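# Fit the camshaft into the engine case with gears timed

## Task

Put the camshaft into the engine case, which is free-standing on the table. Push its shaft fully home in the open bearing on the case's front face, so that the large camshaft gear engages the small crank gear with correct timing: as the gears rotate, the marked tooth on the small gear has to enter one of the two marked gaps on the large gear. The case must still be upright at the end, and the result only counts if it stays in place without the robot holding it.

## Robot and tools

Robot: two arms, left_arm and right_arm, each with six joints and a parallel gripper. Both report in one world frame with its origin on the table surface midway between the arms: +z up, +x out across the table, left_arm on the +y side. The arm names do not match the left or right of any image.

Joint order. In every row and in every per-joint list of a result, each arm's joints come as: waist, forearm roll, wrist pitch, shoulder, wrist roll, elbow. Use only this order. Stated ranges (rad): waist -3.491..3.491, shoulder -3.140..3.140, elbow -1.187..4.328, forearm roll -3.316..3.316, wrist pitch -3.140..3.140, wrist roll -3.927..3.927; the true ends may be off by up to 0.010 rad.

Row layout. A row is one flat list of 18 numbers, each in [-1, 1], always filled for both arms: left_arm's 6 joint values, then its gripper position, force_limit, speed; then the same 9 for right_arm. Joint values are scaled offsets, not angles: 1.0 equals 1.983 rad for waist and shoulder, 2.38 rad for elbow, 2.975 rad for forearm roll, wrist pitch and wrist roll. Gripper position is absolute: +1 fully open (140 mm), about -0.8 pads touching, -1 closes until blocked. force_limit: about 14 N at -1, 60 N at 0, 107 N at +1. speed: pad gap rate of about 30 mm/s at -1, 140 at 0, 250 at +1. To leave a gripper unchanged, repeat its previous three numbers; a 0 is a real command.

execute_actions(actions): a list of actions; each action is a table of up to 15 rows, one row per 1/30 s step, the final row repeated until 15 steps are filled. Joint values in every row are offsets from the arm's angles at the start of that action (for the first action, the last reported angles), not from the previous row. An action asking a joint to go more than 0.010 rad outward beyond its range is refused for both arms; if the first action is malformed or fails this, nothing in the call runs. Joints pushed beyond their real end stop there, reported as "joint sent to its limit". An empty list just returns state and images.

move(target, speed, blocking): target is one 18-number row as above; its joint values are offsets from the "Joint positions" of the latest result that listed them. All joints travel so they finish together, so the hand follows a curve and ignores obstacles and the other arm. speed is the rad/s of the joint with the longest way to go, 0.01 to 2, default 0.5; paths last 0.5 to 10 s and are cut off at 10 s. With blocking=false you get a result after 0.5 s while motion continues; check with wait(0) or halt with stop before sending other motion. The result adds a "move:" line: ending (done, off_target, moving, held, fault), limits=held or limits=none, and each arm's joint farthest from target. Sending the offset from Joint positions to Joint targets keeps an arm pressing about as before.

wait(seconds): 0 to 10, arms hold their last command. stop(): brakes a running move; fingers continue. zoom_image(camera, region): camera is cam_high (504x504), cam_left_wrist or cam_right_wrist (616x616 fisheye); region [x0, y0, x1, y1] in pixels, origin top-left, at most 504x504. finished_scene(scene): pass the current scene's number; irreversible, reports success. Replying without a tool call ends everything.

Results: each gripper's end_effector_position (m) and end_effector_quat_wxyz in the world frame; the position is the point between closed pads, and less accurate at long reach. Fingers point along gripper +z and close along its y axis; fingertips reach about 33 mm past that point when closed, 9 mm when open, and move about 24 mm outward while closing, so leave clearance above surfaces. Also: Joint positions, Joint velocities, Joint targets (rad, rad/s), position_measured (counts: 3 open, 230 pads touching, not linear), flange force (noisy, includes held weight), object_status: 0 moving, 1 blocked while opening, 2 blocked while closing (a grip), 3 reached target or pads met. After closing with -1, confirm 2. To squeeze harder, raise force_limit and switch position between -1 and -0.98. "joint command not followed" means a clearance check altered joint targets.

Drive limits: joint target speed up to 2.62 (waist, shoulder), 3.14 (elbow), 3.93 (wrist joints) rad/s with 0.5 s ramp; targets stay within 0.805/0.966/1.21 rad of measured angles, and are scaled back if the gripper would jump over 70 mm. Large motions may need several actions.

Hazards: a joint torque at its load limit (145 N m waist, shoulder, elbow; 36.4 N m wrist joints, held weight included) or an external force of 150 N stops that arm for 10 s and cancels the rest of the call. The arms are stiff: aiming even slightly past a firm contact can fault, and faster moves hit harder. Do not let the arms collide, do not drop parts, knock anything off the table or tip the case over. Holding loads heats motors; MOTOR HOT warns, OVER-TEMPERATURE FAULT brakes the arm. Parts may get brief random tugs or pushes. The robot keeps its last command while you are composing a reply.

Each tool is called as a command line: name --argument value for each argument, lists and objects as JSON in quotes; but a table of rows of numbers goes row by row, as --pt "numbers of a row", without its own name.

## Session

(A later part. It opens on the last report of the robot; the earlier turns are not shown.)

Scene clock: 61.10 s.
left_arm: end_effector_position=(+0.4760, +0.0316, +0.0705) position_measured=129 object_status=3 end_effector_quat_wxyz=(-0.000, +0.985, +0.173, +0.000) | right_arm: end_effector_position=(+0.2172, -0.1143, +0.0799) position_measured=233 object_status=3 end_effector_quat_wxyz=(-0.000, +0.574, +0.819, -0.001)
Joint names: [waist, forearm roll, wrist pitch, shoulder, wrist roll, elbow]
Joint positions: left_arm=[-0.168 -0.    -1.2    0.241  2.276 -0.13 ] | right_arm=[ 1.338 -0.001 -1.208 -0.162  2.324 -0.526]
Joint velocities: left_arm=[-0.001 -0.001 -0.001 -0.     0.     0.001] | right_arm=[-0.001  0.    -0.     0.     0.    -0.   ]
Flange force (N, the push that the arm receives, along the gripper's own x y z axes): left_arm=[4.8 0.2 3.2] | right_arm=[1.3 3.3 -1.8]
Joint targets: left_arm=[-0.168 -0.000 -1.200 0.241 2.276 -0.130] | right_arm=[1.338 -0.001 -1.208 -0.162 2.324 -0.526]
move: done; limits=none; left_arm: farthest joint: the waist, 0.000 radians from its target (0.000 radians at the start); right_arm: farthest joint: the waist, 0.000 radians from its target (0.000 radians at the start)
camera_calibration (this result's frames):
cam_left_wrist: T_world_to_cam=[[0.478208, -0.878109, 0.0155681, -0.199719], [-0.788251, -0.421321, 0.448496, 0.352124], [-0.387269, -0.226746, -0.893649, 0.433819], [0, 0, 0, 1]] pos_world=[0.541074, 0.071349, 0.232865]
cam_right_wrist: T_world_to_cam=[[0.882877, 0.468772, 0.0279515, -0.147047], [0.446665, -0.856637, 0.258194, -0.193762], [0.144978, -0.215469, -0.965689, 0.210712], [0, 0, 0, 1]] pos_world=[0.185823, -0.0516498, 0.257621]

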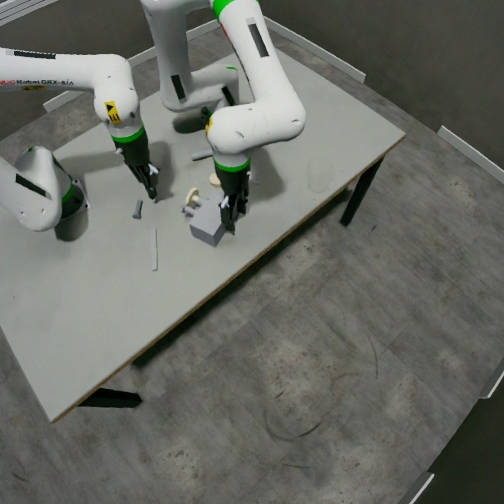

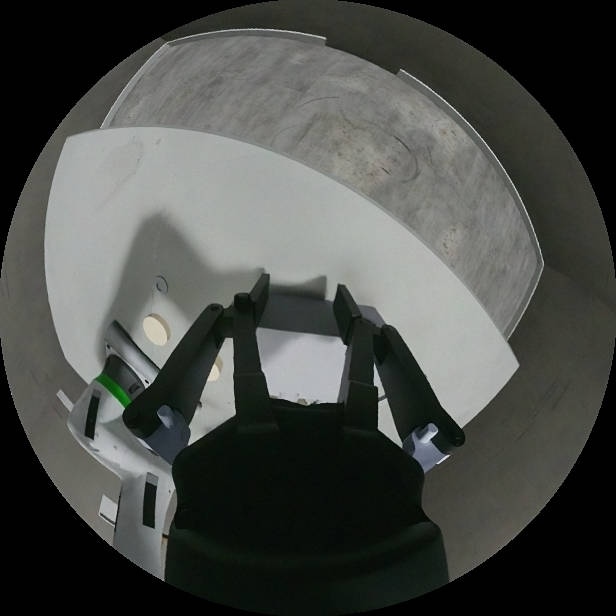

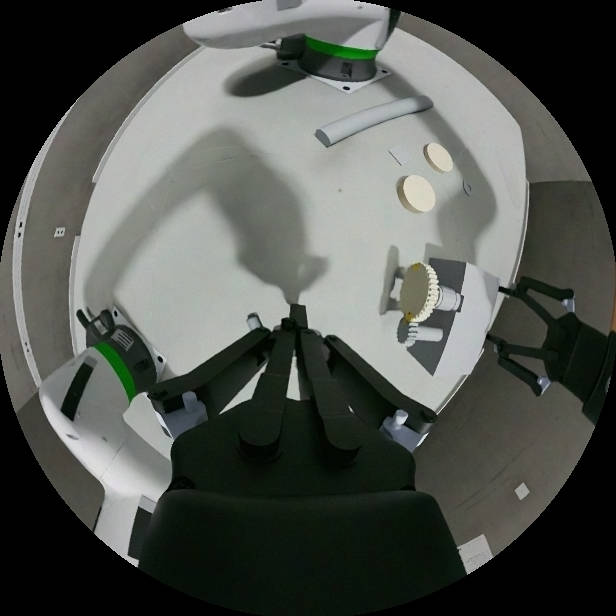

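move --target '[0,0,0,0,0,0,0,0,0,0,0,-0.0635,-0.015,0,0.065,-0.5,0,0]' --speed 0.3

move --target '[0,0,0,0,0,0,0,0,0,-0.0615,0,0,0.1643,0.0413,0.1393,-0.5,0,0]' --speed 0.3

move --target '[0,0,0,0,0,0,0,0,0,0,0,0.0309,0.0108,0,-0.0298,-0.5,0,0]' --speed 0.08

move --target '[0,0,0,0,0,0,0,0,0,0,0,0,0,0,0,-1,-1,-1]'

move --target '[0,0,0,0,0,0,0,0,0,0.0104,0,0.0016,-0.0167,-0.0069,-0.0159,-1,-1,-1]' --speed 0.015

move --target '[0,0,0,0,0,0,0,0,0,-0.0045,0,0.0002,-0.003,0.003,-0.0028,-1,-1,-1]' --speed 0.01

move --target '[0,0,0,0,0,0,0,0,0,-0.0104,0,-0.0016,0.0167,0.0069,0.0159,-1,-1,-1]' --speed 0.012

Scene clock: 62.70 s.
left_arm: end_effector_position=(+0.4760, +0.0316, +0.0705) position_measured=129 object_status=3 end_effector_quat_wxyz=(-0.000, +0.985, +0.173, +0.000) | right_arm: end_effector_position=(+0.2202, -0.1072, +0.1540) position_measured=192 object_status=3 end_effector_quat_wxyz=(+0.000, +0.574, +0.819, -0.003)
Joint names: [waist, forearm roll, wrist pitch, shoulder, wrist roll, elbow]
Joint positions: left_arm=[-0.168 -0.    -1.2    0.241  2.276 -0.13 ] | right_arm=[ 1.338 -0.001 -1.397 -0.192  2.324 -0.372]
Joint velocities: left_arm=[ 0.001 -0.     0.001 -0.    -0.001  0.001] | right_arm=[ 0.    -0.001  0.002 -0.    -0.     0.001]
Flange force (N, the push that the arm receives, along the gripper's own x y z axes): left_arm=[0.4 -6.8 6.8] | right_arm=[0.8 3.7 -1.5]
Joint targets: left_arm=[-0.168 -0.000 -1.200 0.241 2.276 -0.130] | right_arm=[1.338 -0.001 -1.397 -0.192 2.324 -0.372]
move: done; limits=none; left_arm: farthest joint: the waist, 0.000 radians from its target (0.000 radians at the start); right_arm: farthest joint: the waist, 0.000 radians from its target (0.000 radians at the start)
camera_calibration (this result's frames):
cam_left_wrist: T_world_to_cam=[[0.478208, -0.878109, 0.0155681, -0.199719], [-0.788251, -0.421321, 0.448496, 0.352124], [-0.387269, -0.226746, -0.893649, 0.433819], [0, 0, 0, 1]] pos_world=[0.541074, 0.071349, 0.232865]
cam_right_wrist: T_world_to_cam=[[0.882861, 0.469, 0.0244135, -0.154511], [0.447252, -0.855503, 0.260922, -0.208634], [0.143258, -0.219439, -0.965051, 0.283228], [0, 0, 0, 1]] pos_world=[0.189149, -0.0438698, 0.331539]

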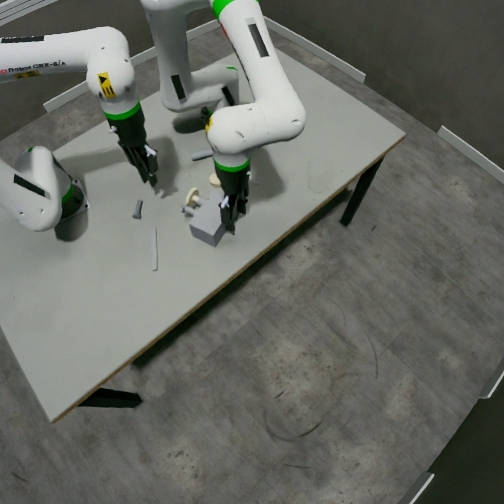

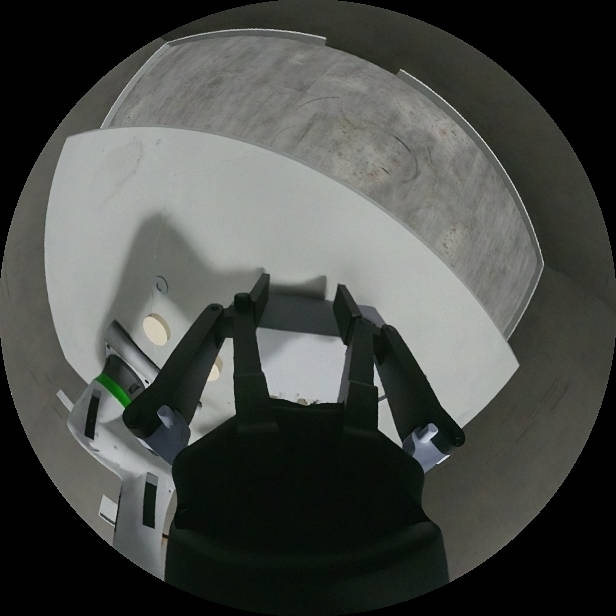

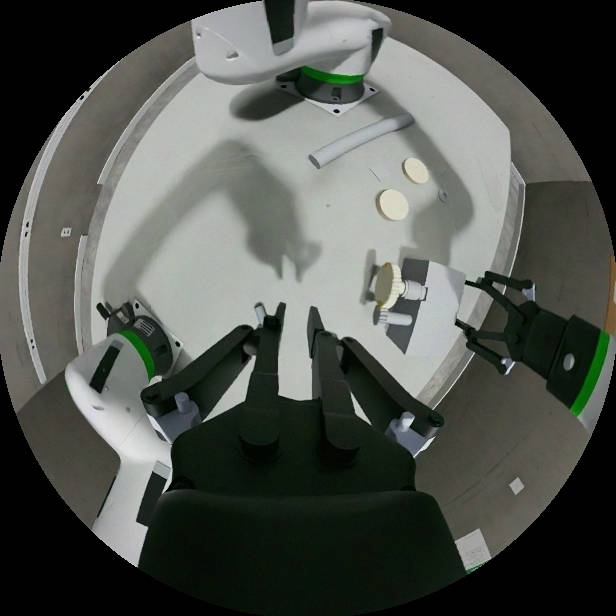

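Scene clock: 64.13 s.
left_arm: end_effector_position=(+0.4760, +0.0316, +0.0705) position_measured=129 object_status=3 end_effector_quat_wxyz=(-0.000, +0.985, +0.173, +0.000) | right_arm: end_effector_position=(+0.3185, -0.0232, +0.1603) position_measured=192 object_status=3 end_effector_quat_wxyz=(-0.000, +0.574, +0.819, -0.000)
Joint names: [waist, forearm roll, wrist pitch, shoulder, wrist roll, elbow]
Joint positions: left_arm=[-0.168 -0.    -1.2    0.241  2.276 -0.13 ] | right_arm=[ 1.216 -0.001 -1.397  0.134  2.447 -0.04 ]
Joint velocities: left_arm=[ 0.001 -0.001  0.001 -0.     0.    -0.001] | right_arm=[-0.001  0.    -0.001  0.    -0.     0.   ]
Flange force (N, the push that the arm receives, along the gripper's own x y z axes): left_arm=[1.7 -2.4 3.4] | right_arm=[-0.1 3.3 -2.0]
Joint targets: left_arm=[-0.168 -0.000 -1.200 0.241 2.276 -0.130] | right_arm=[1.216 -0.001 -1.397 0.134 2.447 -0.040]
move: done; limits=none; left_arm: farthest joint: the waist, 0.000 radians from its target (0.000 radians at the start); right_arm: farthest joint: the waist, 0.000 radians from its target (0.122 radians at the start)
camera_calibration (this result's frames):
cam_left_wrist: T_world_to_cam=[[0.478207, -0.878109, 0.0155681, -0.199719], [-0.788251, -0.421321, 0.448496, 0.352124], [-0.387269, -0.226746, -0.893649, 0.433819], [0, 0, 0, 1]] pos_world=[0.541074, 0.071349, 0.232865]
cam_right_wrist: T_world_to_cam=[[0.882376, 0.469658, 0.0288637, -0.281454], [0.447443, -0.85646, 0.257432, -0.181857], [0.145626, -0.214237, -0.965865, 0.293151], [0, 0, 0, 1]] pos_world=[0.287029, 0.0392378, 0.338084]

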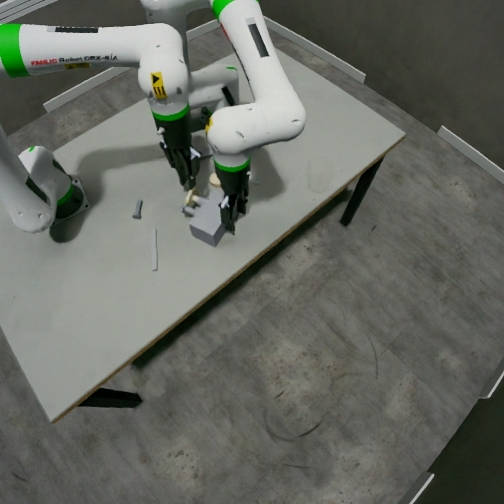

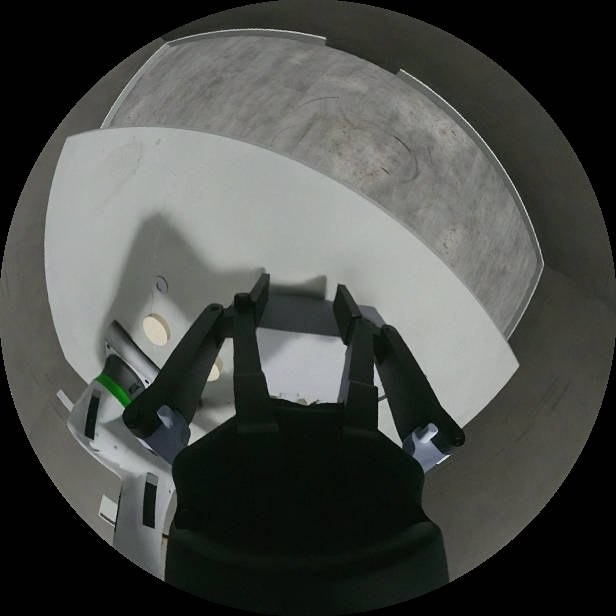

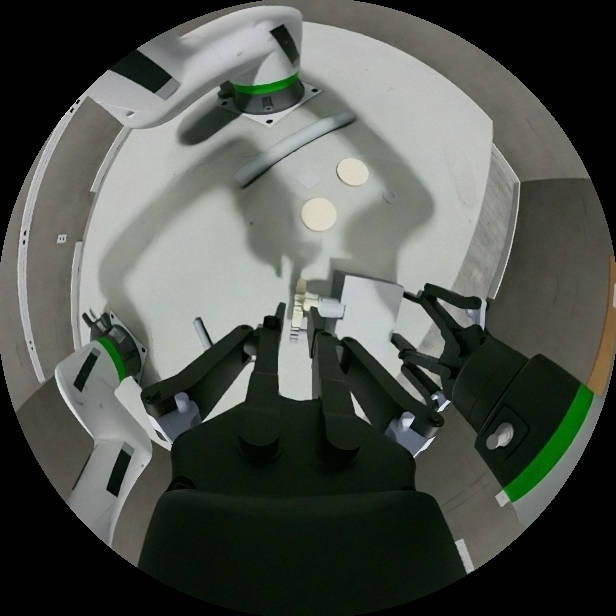

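Scene clock: 65.53 s.
left_arm: end_effector_position=(+0.4760, +0.0316, +0.0705) position_measured=129 object_status=3 end_effector_quat_wxyz=(-0.000, +0.985, +0.173, +0.000) | right_arm: end_effector_position=(+0.3185, -0.0233, +0.1203) position_measured=192 object_status=3 end_effector_quat_wxyz=(-0.000, +0.574, +0.819, -0.000)
Joint names: [waist, forearm roll, wrist pitch, shoulder, wrist roll, elbow]
Joint positions: left_arm=[-0.168 -0.    -1.2    0.241  2.276 -0.13 ] | right_arm=[ 1.216 -0.001 -1.305  0.155  2.447 -0.111]
Joint velocities: left_arm=[ 0.003  0.     0.001 -0.002 -0.001  0.   ] | right_arm=[ 0.     0.001  0.001  0.    -0.    -0.   ]
Flange force (N, the push that the arm receives, along the gripper's own x y z axes): left_arm=[-1.3 -8.2 4.7] | right_arm=[-0.4 2.4 -2.2]
Joint targets: left_arm=[-0.168 -0.000 -1.200 0.241 2.276 -0.130] | right_arm=[1.216 -0.001 -1.305 0.155 2.447 -0.111]
move: done; limits=none; left_arm: farthest joint: the waist, 0.000 radians from its target (0.000 radians at the start); right_arm: farthest joint: the waist, 0.000 radians from its target (0.000 radians at the start)
camera_calibration (this result's frames):
cam_left_wrist: T_world_to_cam=[[0.478208, -0.878109, 0.0155682, -0.199719], [-0.788251, -0.421321, 0.448496, 0.352124], [-0.387269, -0.226746, -0.893649, 0.433819], [0, 0, 0, 1]] pos_world=[0.541074, 0.071349, 0.232865]
cam_right_wrist: T_world_to_cam=[[0.882413, 0.46961, 0.0285398, -0.280171], [0.447434, -0.856401, 0.257644, -0.171655], [0.145434, -0.214579, -0.965818, 0.254564], [0, 0, 0, 1]] pos_world=[0.287008, 0.0391893, 0.298084]

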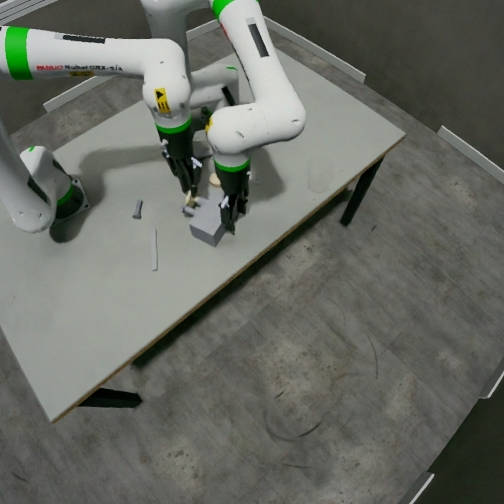

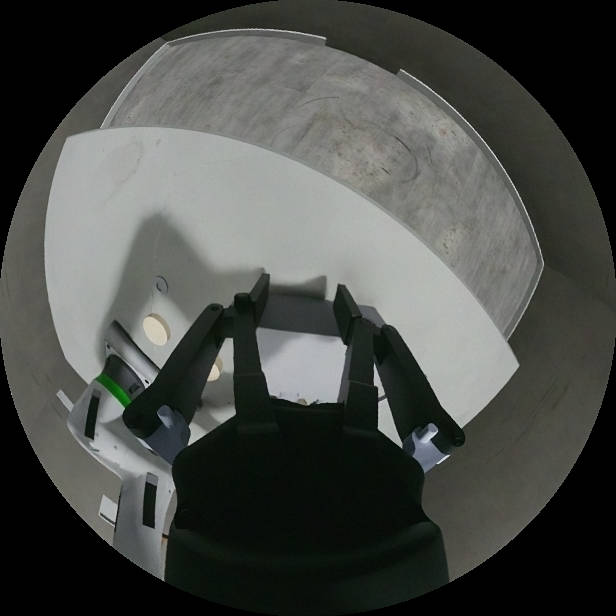

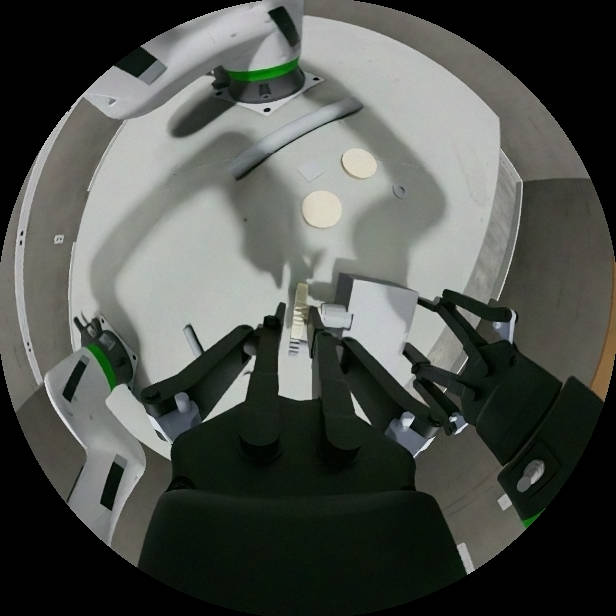

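Scene clock: 66.20 s.
left_arm: end_effector_position=(+0.4760, +0.0316, +0.0705) position_measured=129 object_status=3 end_effector_quat_wxyz=(-0.000, +0.985, +0.173, +0.000) | right_arm: end_effector_position=(+0.3185, -0.0233, +0.1203) position_measured=213 object_status=2 end_effector_quat_wxyz=(-0.000, +0.574, +0.819, -0.000)
Joint names: [waist, forearm roll, wrist pitch, shoulder, wrist roll, elbow]
Joint positions: left_arm=[-0.168 -0.    -1.2    0.241  2.276 -0.13 ] | right_arm=[ 1.216 -0.001 -1.305  0.155  2.447 -0.111]
Joint velocities: left_arm=[-0.    -0.     0.001  0.     0.     0.001] | right_arm=[-0.001  0.002 -0.    -0.     0.001  0.   ]
Flange force (N, the push that the arm receives, along the gripper's own x y z axes): left_arm=[-1.8 -2.2 4.9] | right_arm=[-0.2 1.8 -5.9]
Joint targets: left_arm=[-0.168 -0.000 -1.200 0.241 2.276 -0.130] | right_arm=[1.216 -0.001 -1.305 0.155 2.447 -0.111]
move: done; limits=none; left_arm: farthest joint: the waist, 0.000 radians from its target (0.000 radians at the start); right_arm: farthest joint: the waist, 0.000 radians from its target (0.000 radians at the start)
camera_calibration (this result's frames):
cam_left_wrist: T_world_to_cam=[[0.478208, -0.878109, 0.0155682, -0.199719], [-0.788251, -0.421321, 0.448496, 0.352124], [-0.387269, -0.226746, -0.893649, 0.433819], [0, 0, 0, 1]] pos_world=[0.541074, 0.071349, 0.232865]
cam_right_wrist: T_world_to_cam=[[0.882412, 0.46961, 0.0285493, -0.280176], [0.447432, -0.856403, 0.257638, -0.171651], [0.145439, -0.21457, -0.96582, 0.25456], [0, 0, 0, 1]] pos_world=[0.28701, 0.0391914, 0.298081]

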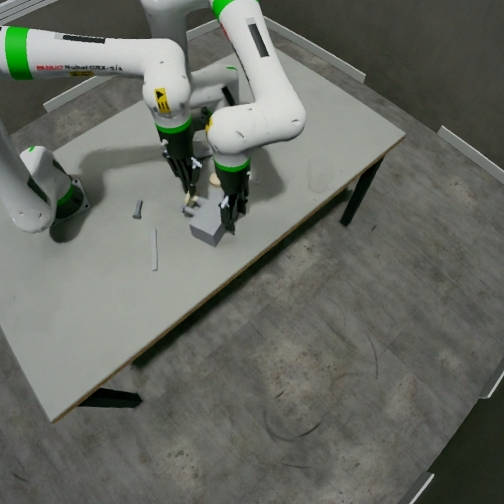

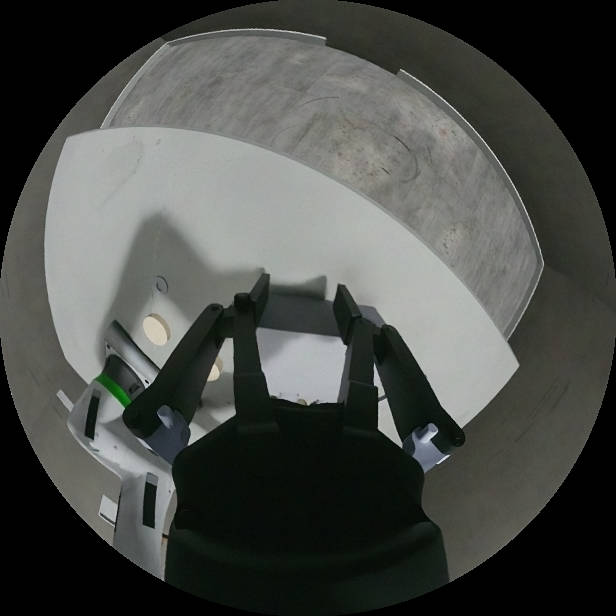

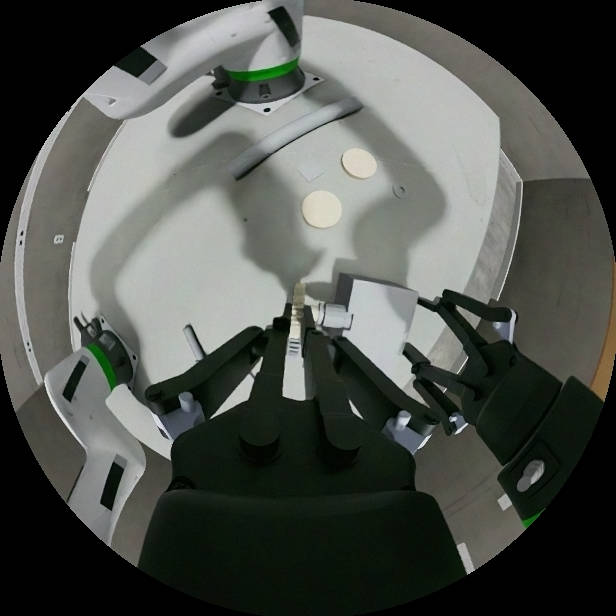

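Scene clock: 68.93 s.
left_arm: end_effector_position=(+0.4760, +0.0316, +0.0705) position_measured=129 object_status=3 end_effector_quat_wxyz=(-0.000, +0.985, +0.173, +0.000) | right_arm: end_effector_position=(+0.3045, -0.0283, +0.1203) position_measured=213 object_status=2 end_effector_quat_wxyz=(-0.000, +0.574, +0.819, -0.000)
Joint names: [waist, forearm roll, wrist pitch, shoulder, wrist roll, elbow]
Joint positions: left_arm=[-0.168 -0.    -1.2    0.241  2.276 -0.13 ] | right_arm=[ 1.237 -0.001 -1.3    0.122  2.426 -0.149]
Joint velocities: left_arm=[ 0.002 -0.001 -0.002  0.001  0.001  0.001] | right_arm=[-0.    -0.002 -0.    -0.    -0.001 -0.   ]
Flange force (N, the push that the arm receives, along the gripper's own x y z axes): left_arm=[-1.6 -8.2 6.9] | right_arm=[-1.9 1.7 -1.9]
Joint targets: left_arm=[-0.168 -0.000 -1.200 0.241 2.276 -0.130] | right_arm=[1.237 -0.001 -1.300 0.122 2.426 -0.149]
move: done; limits=none; left_arm: farthest joint: the waist, 0.000 radians from its target (0.000 radians at the start); right_arm: farthest joint: the waist, 0.000 radians from its target (0.020 radians at the start)
camera_calibration (this result's frames):
cam_left_wrist: T_world_to_cam=[[0.478208, -0.878109, 0.0155682, -0.199719], [-0.788251, -0.421321, 0.448496, 0.352124], [-0.387269, -0.226746, -0.893649, 0.433819], [0, 0, 0, 1]] pos_world=[0.541074, 0.071349, 0.232865]
cam_right_wrist: T_world_to_cam=[[0.882367, 0.469693, 0.0285794, -0.265428], [0.447508, -0.856366, 0.257631, -0.16967], [0.145482, -0.214535, -0.965821, 0.255433], [0, 0, 0, 1]] pos_world=[0.272972, 0.0341695, 0.298]

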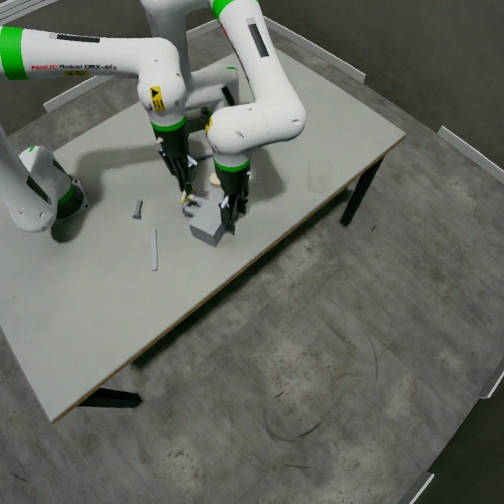

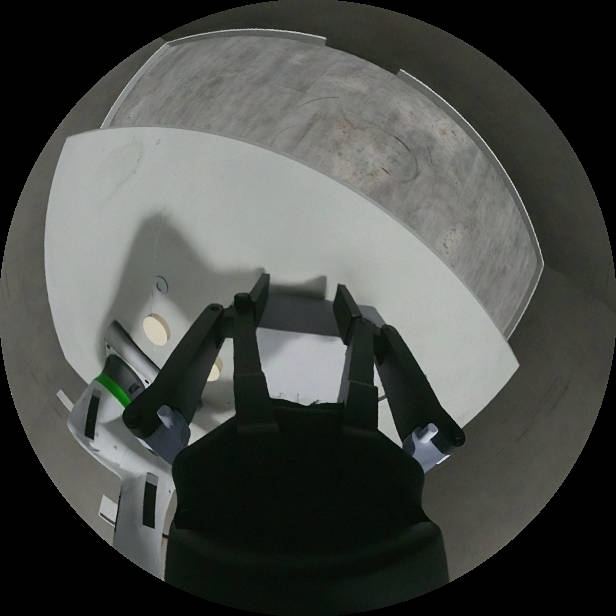

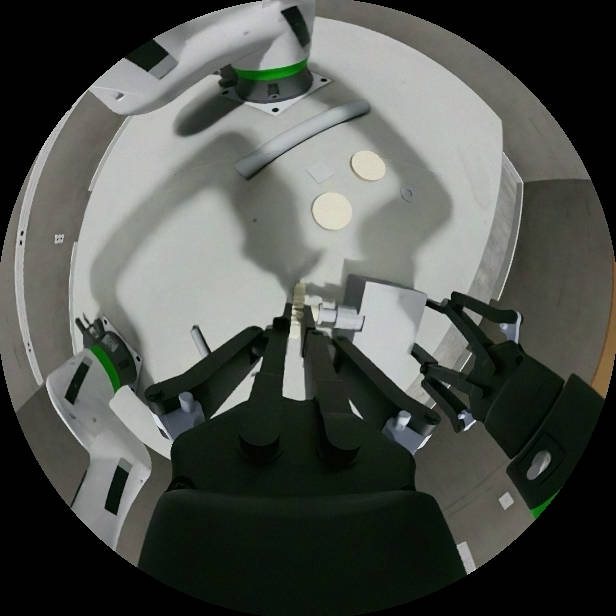

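Scene clock: 70.03 s.
left_arm: end_effector_position=(+0.4760, +0.0316, +0.0705) position_measured=129 object_status=3 end_effector_quat_wxyz=(-0.000, +0.985, +0.173, +0.000) | right_arm: end_effector_position=(+0.3062, -0.0335, +0.1202) position_measured=213 object_status=2 end_effector_quat_wxyz=(-0.000, +0.574, +0.819, -0.000)
Joint names: [waist, forearm roll, wrist pitch, shoulder, wrist roll, elbow]
Joint positions: left_arm=[-0.168 -0.    -1.2    0.241  2.276 -0.13 ] | right_arm=[ 1.228 -0.001 -1.3    0.116  2.435 -0.156]
Joint velocities: left_arm=[-0.001 -0.    -0.001 -0.    -0.     0.003] | right_arm=[ 0.     0.003 -0.001  0.     0.001  0.   ]
Flange force (N, the push that the arm receives, along the gripper's own x y z axes): left_arm=[-1.9 -4.8 7.0] | right_arm=[4.5 2.1 -0.3]
Joint targets: left_arm=[-0.168 -0.000 -1.200 0.241 2.276 -0.130] | right_arm=[1.228 -0.001 -1.300 0.116 2.435 -0.156]
move: done; limits=none; left_arm: farthest joint: the waist, 0.000 radians from its target (0.000 radians at the start); right_arm: farthest joint: the waist, 0.000 radians from its target (0.009 radians at the start)
camera_calibration (this result's frames):
cam_left_wrist: T_world_to_cam=[[0.478208, -0.878109, 0.0155681, -0.199719], [-0.788251, -0.421321, 0.448496, 0.352124], [-0.387269, -0.226746, -0.893649, 0.433819], [0, 0, 0, 1]] pos_world=[0.541074, 0.071349, 0.232865]
cam_right_wrist: T_world_to_cam=[[0.882368, 0.469697, 0.028478, -0.264526], [0.447525, -0.85634, 0.257687, -0.174975], [0.145422, -0.21463, -0.965809, 0.254053], [0, 0, 0, 1]] pos_world=[0.274771, 0.0289363, 0.297988]

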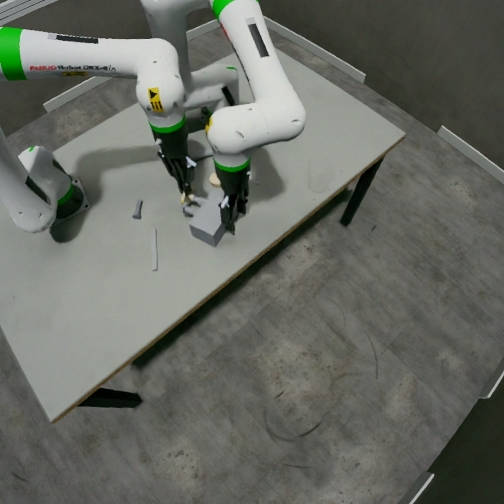

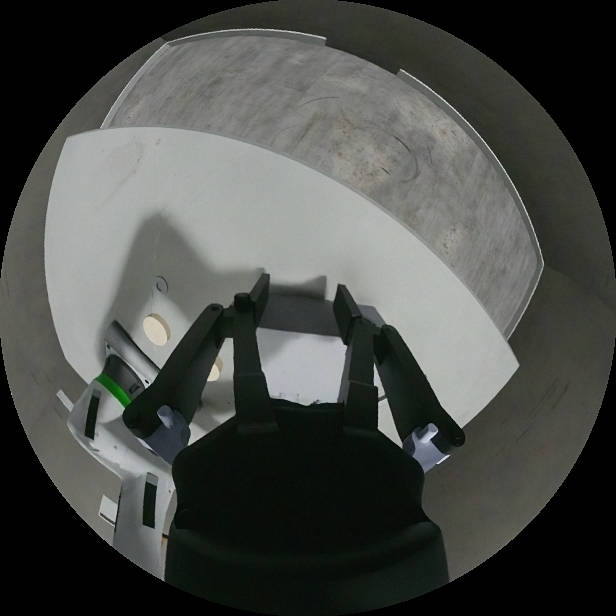

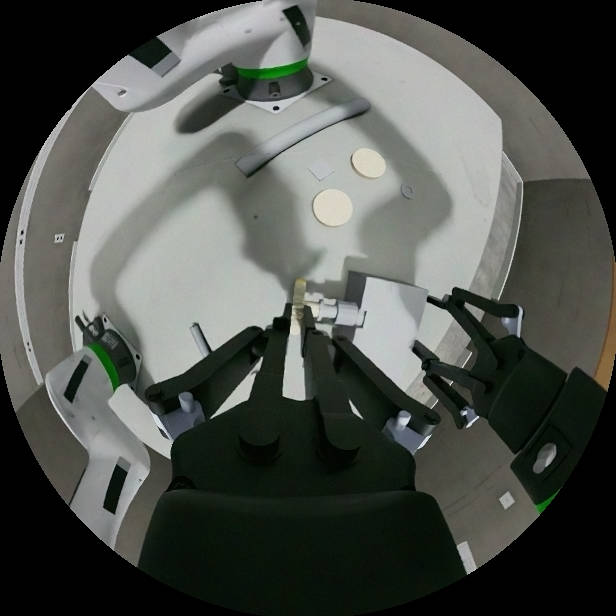

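Scene clock: 73.40 s.
left_arm: end_effector_position=(+0.4760, +0.0316, +0.0705) position_measured=129 object_status=3 end_effector_quat_wxyz=(-0.000, +0.985, +0.173, +0.000) | right_arm: end_effector_position=(+0.3203, -0.0286, +0.1204) position_measured=213 object_status=2 end_effector_quat_wxyz=(-0.000, +0.574, +0.819, -0.000)
Joint names: [waist, forearm roll, wrist pitch, shoulder, wrist roll, elbow]
Joint positions: left_arm=[-0.168 -0.    -1.2    0.241  2.276 -0.13 ] | right_arm=[ 1.207 -0.001 -1.304  0.149  2.456 -0.118]
Joint velocities: left_arm=[ 0.001 -0.     0.001  0.     0.     0.001] | right_arm=[ 0.    -0.    -0.001 -0.     0.    -0.   ]
Flange force (N, the push that the arm receives, along the gripper's own x y z axes): left_arm=[-4.8 -9.0 4.0] | right_arm=[0.0 1.6 1.5]
Joint targets: left_arm=[-0.168 -0.000 -1.200 0.241 2.276 -0.130] | right_arm=[1.207 -0.001 -1.304 0.149 2.456 -0.118]
move: done; limits=none; left_arm: farthest joint: the waist, 0.000 radians from its target (0.000 radians at the start); right_arm: farthest joint: the waist, 0.000 radians from its target (0.021 radians at the start)
camera_calibration (this result's frames):
cam_left_wrist: T_world_to_cam=[[0.478208, -0.878109, 0.0155683, -0.199719], [-0.788251, -0.421321, 0.448496, 0.352124], [-0.387269, -0.226746, -0.893649, 0.433819], [0, 0, 0, 1]] pos_world=[0.541074, 0.071349, 0.232865]
cam_right_wrist: T_world_to_cam=[[0.882414, 0.469613, 0.0284493, -0.279241], [0.44745, -0.856379, 0.257687, -0.177052], [0.145377, -0.214657, -0.965809, 0.25324], [0, 0, 0, 1]] pos_world=[0.288813, 0.0338709, 0.29815]

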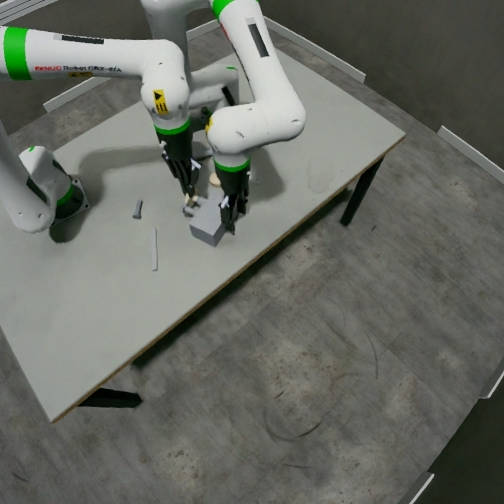

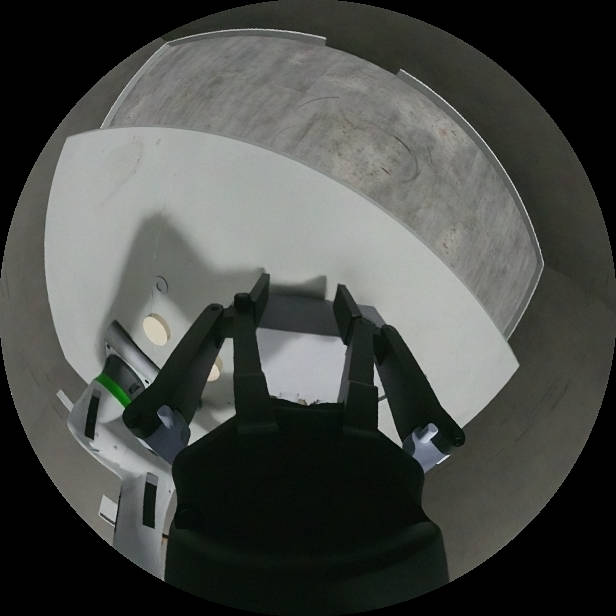

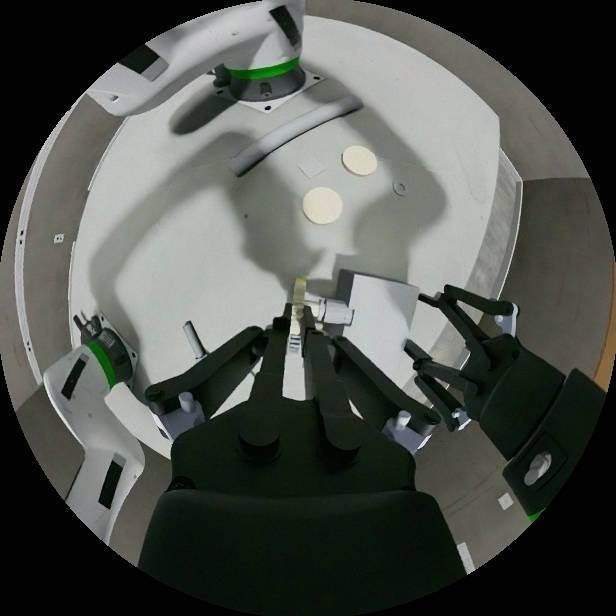

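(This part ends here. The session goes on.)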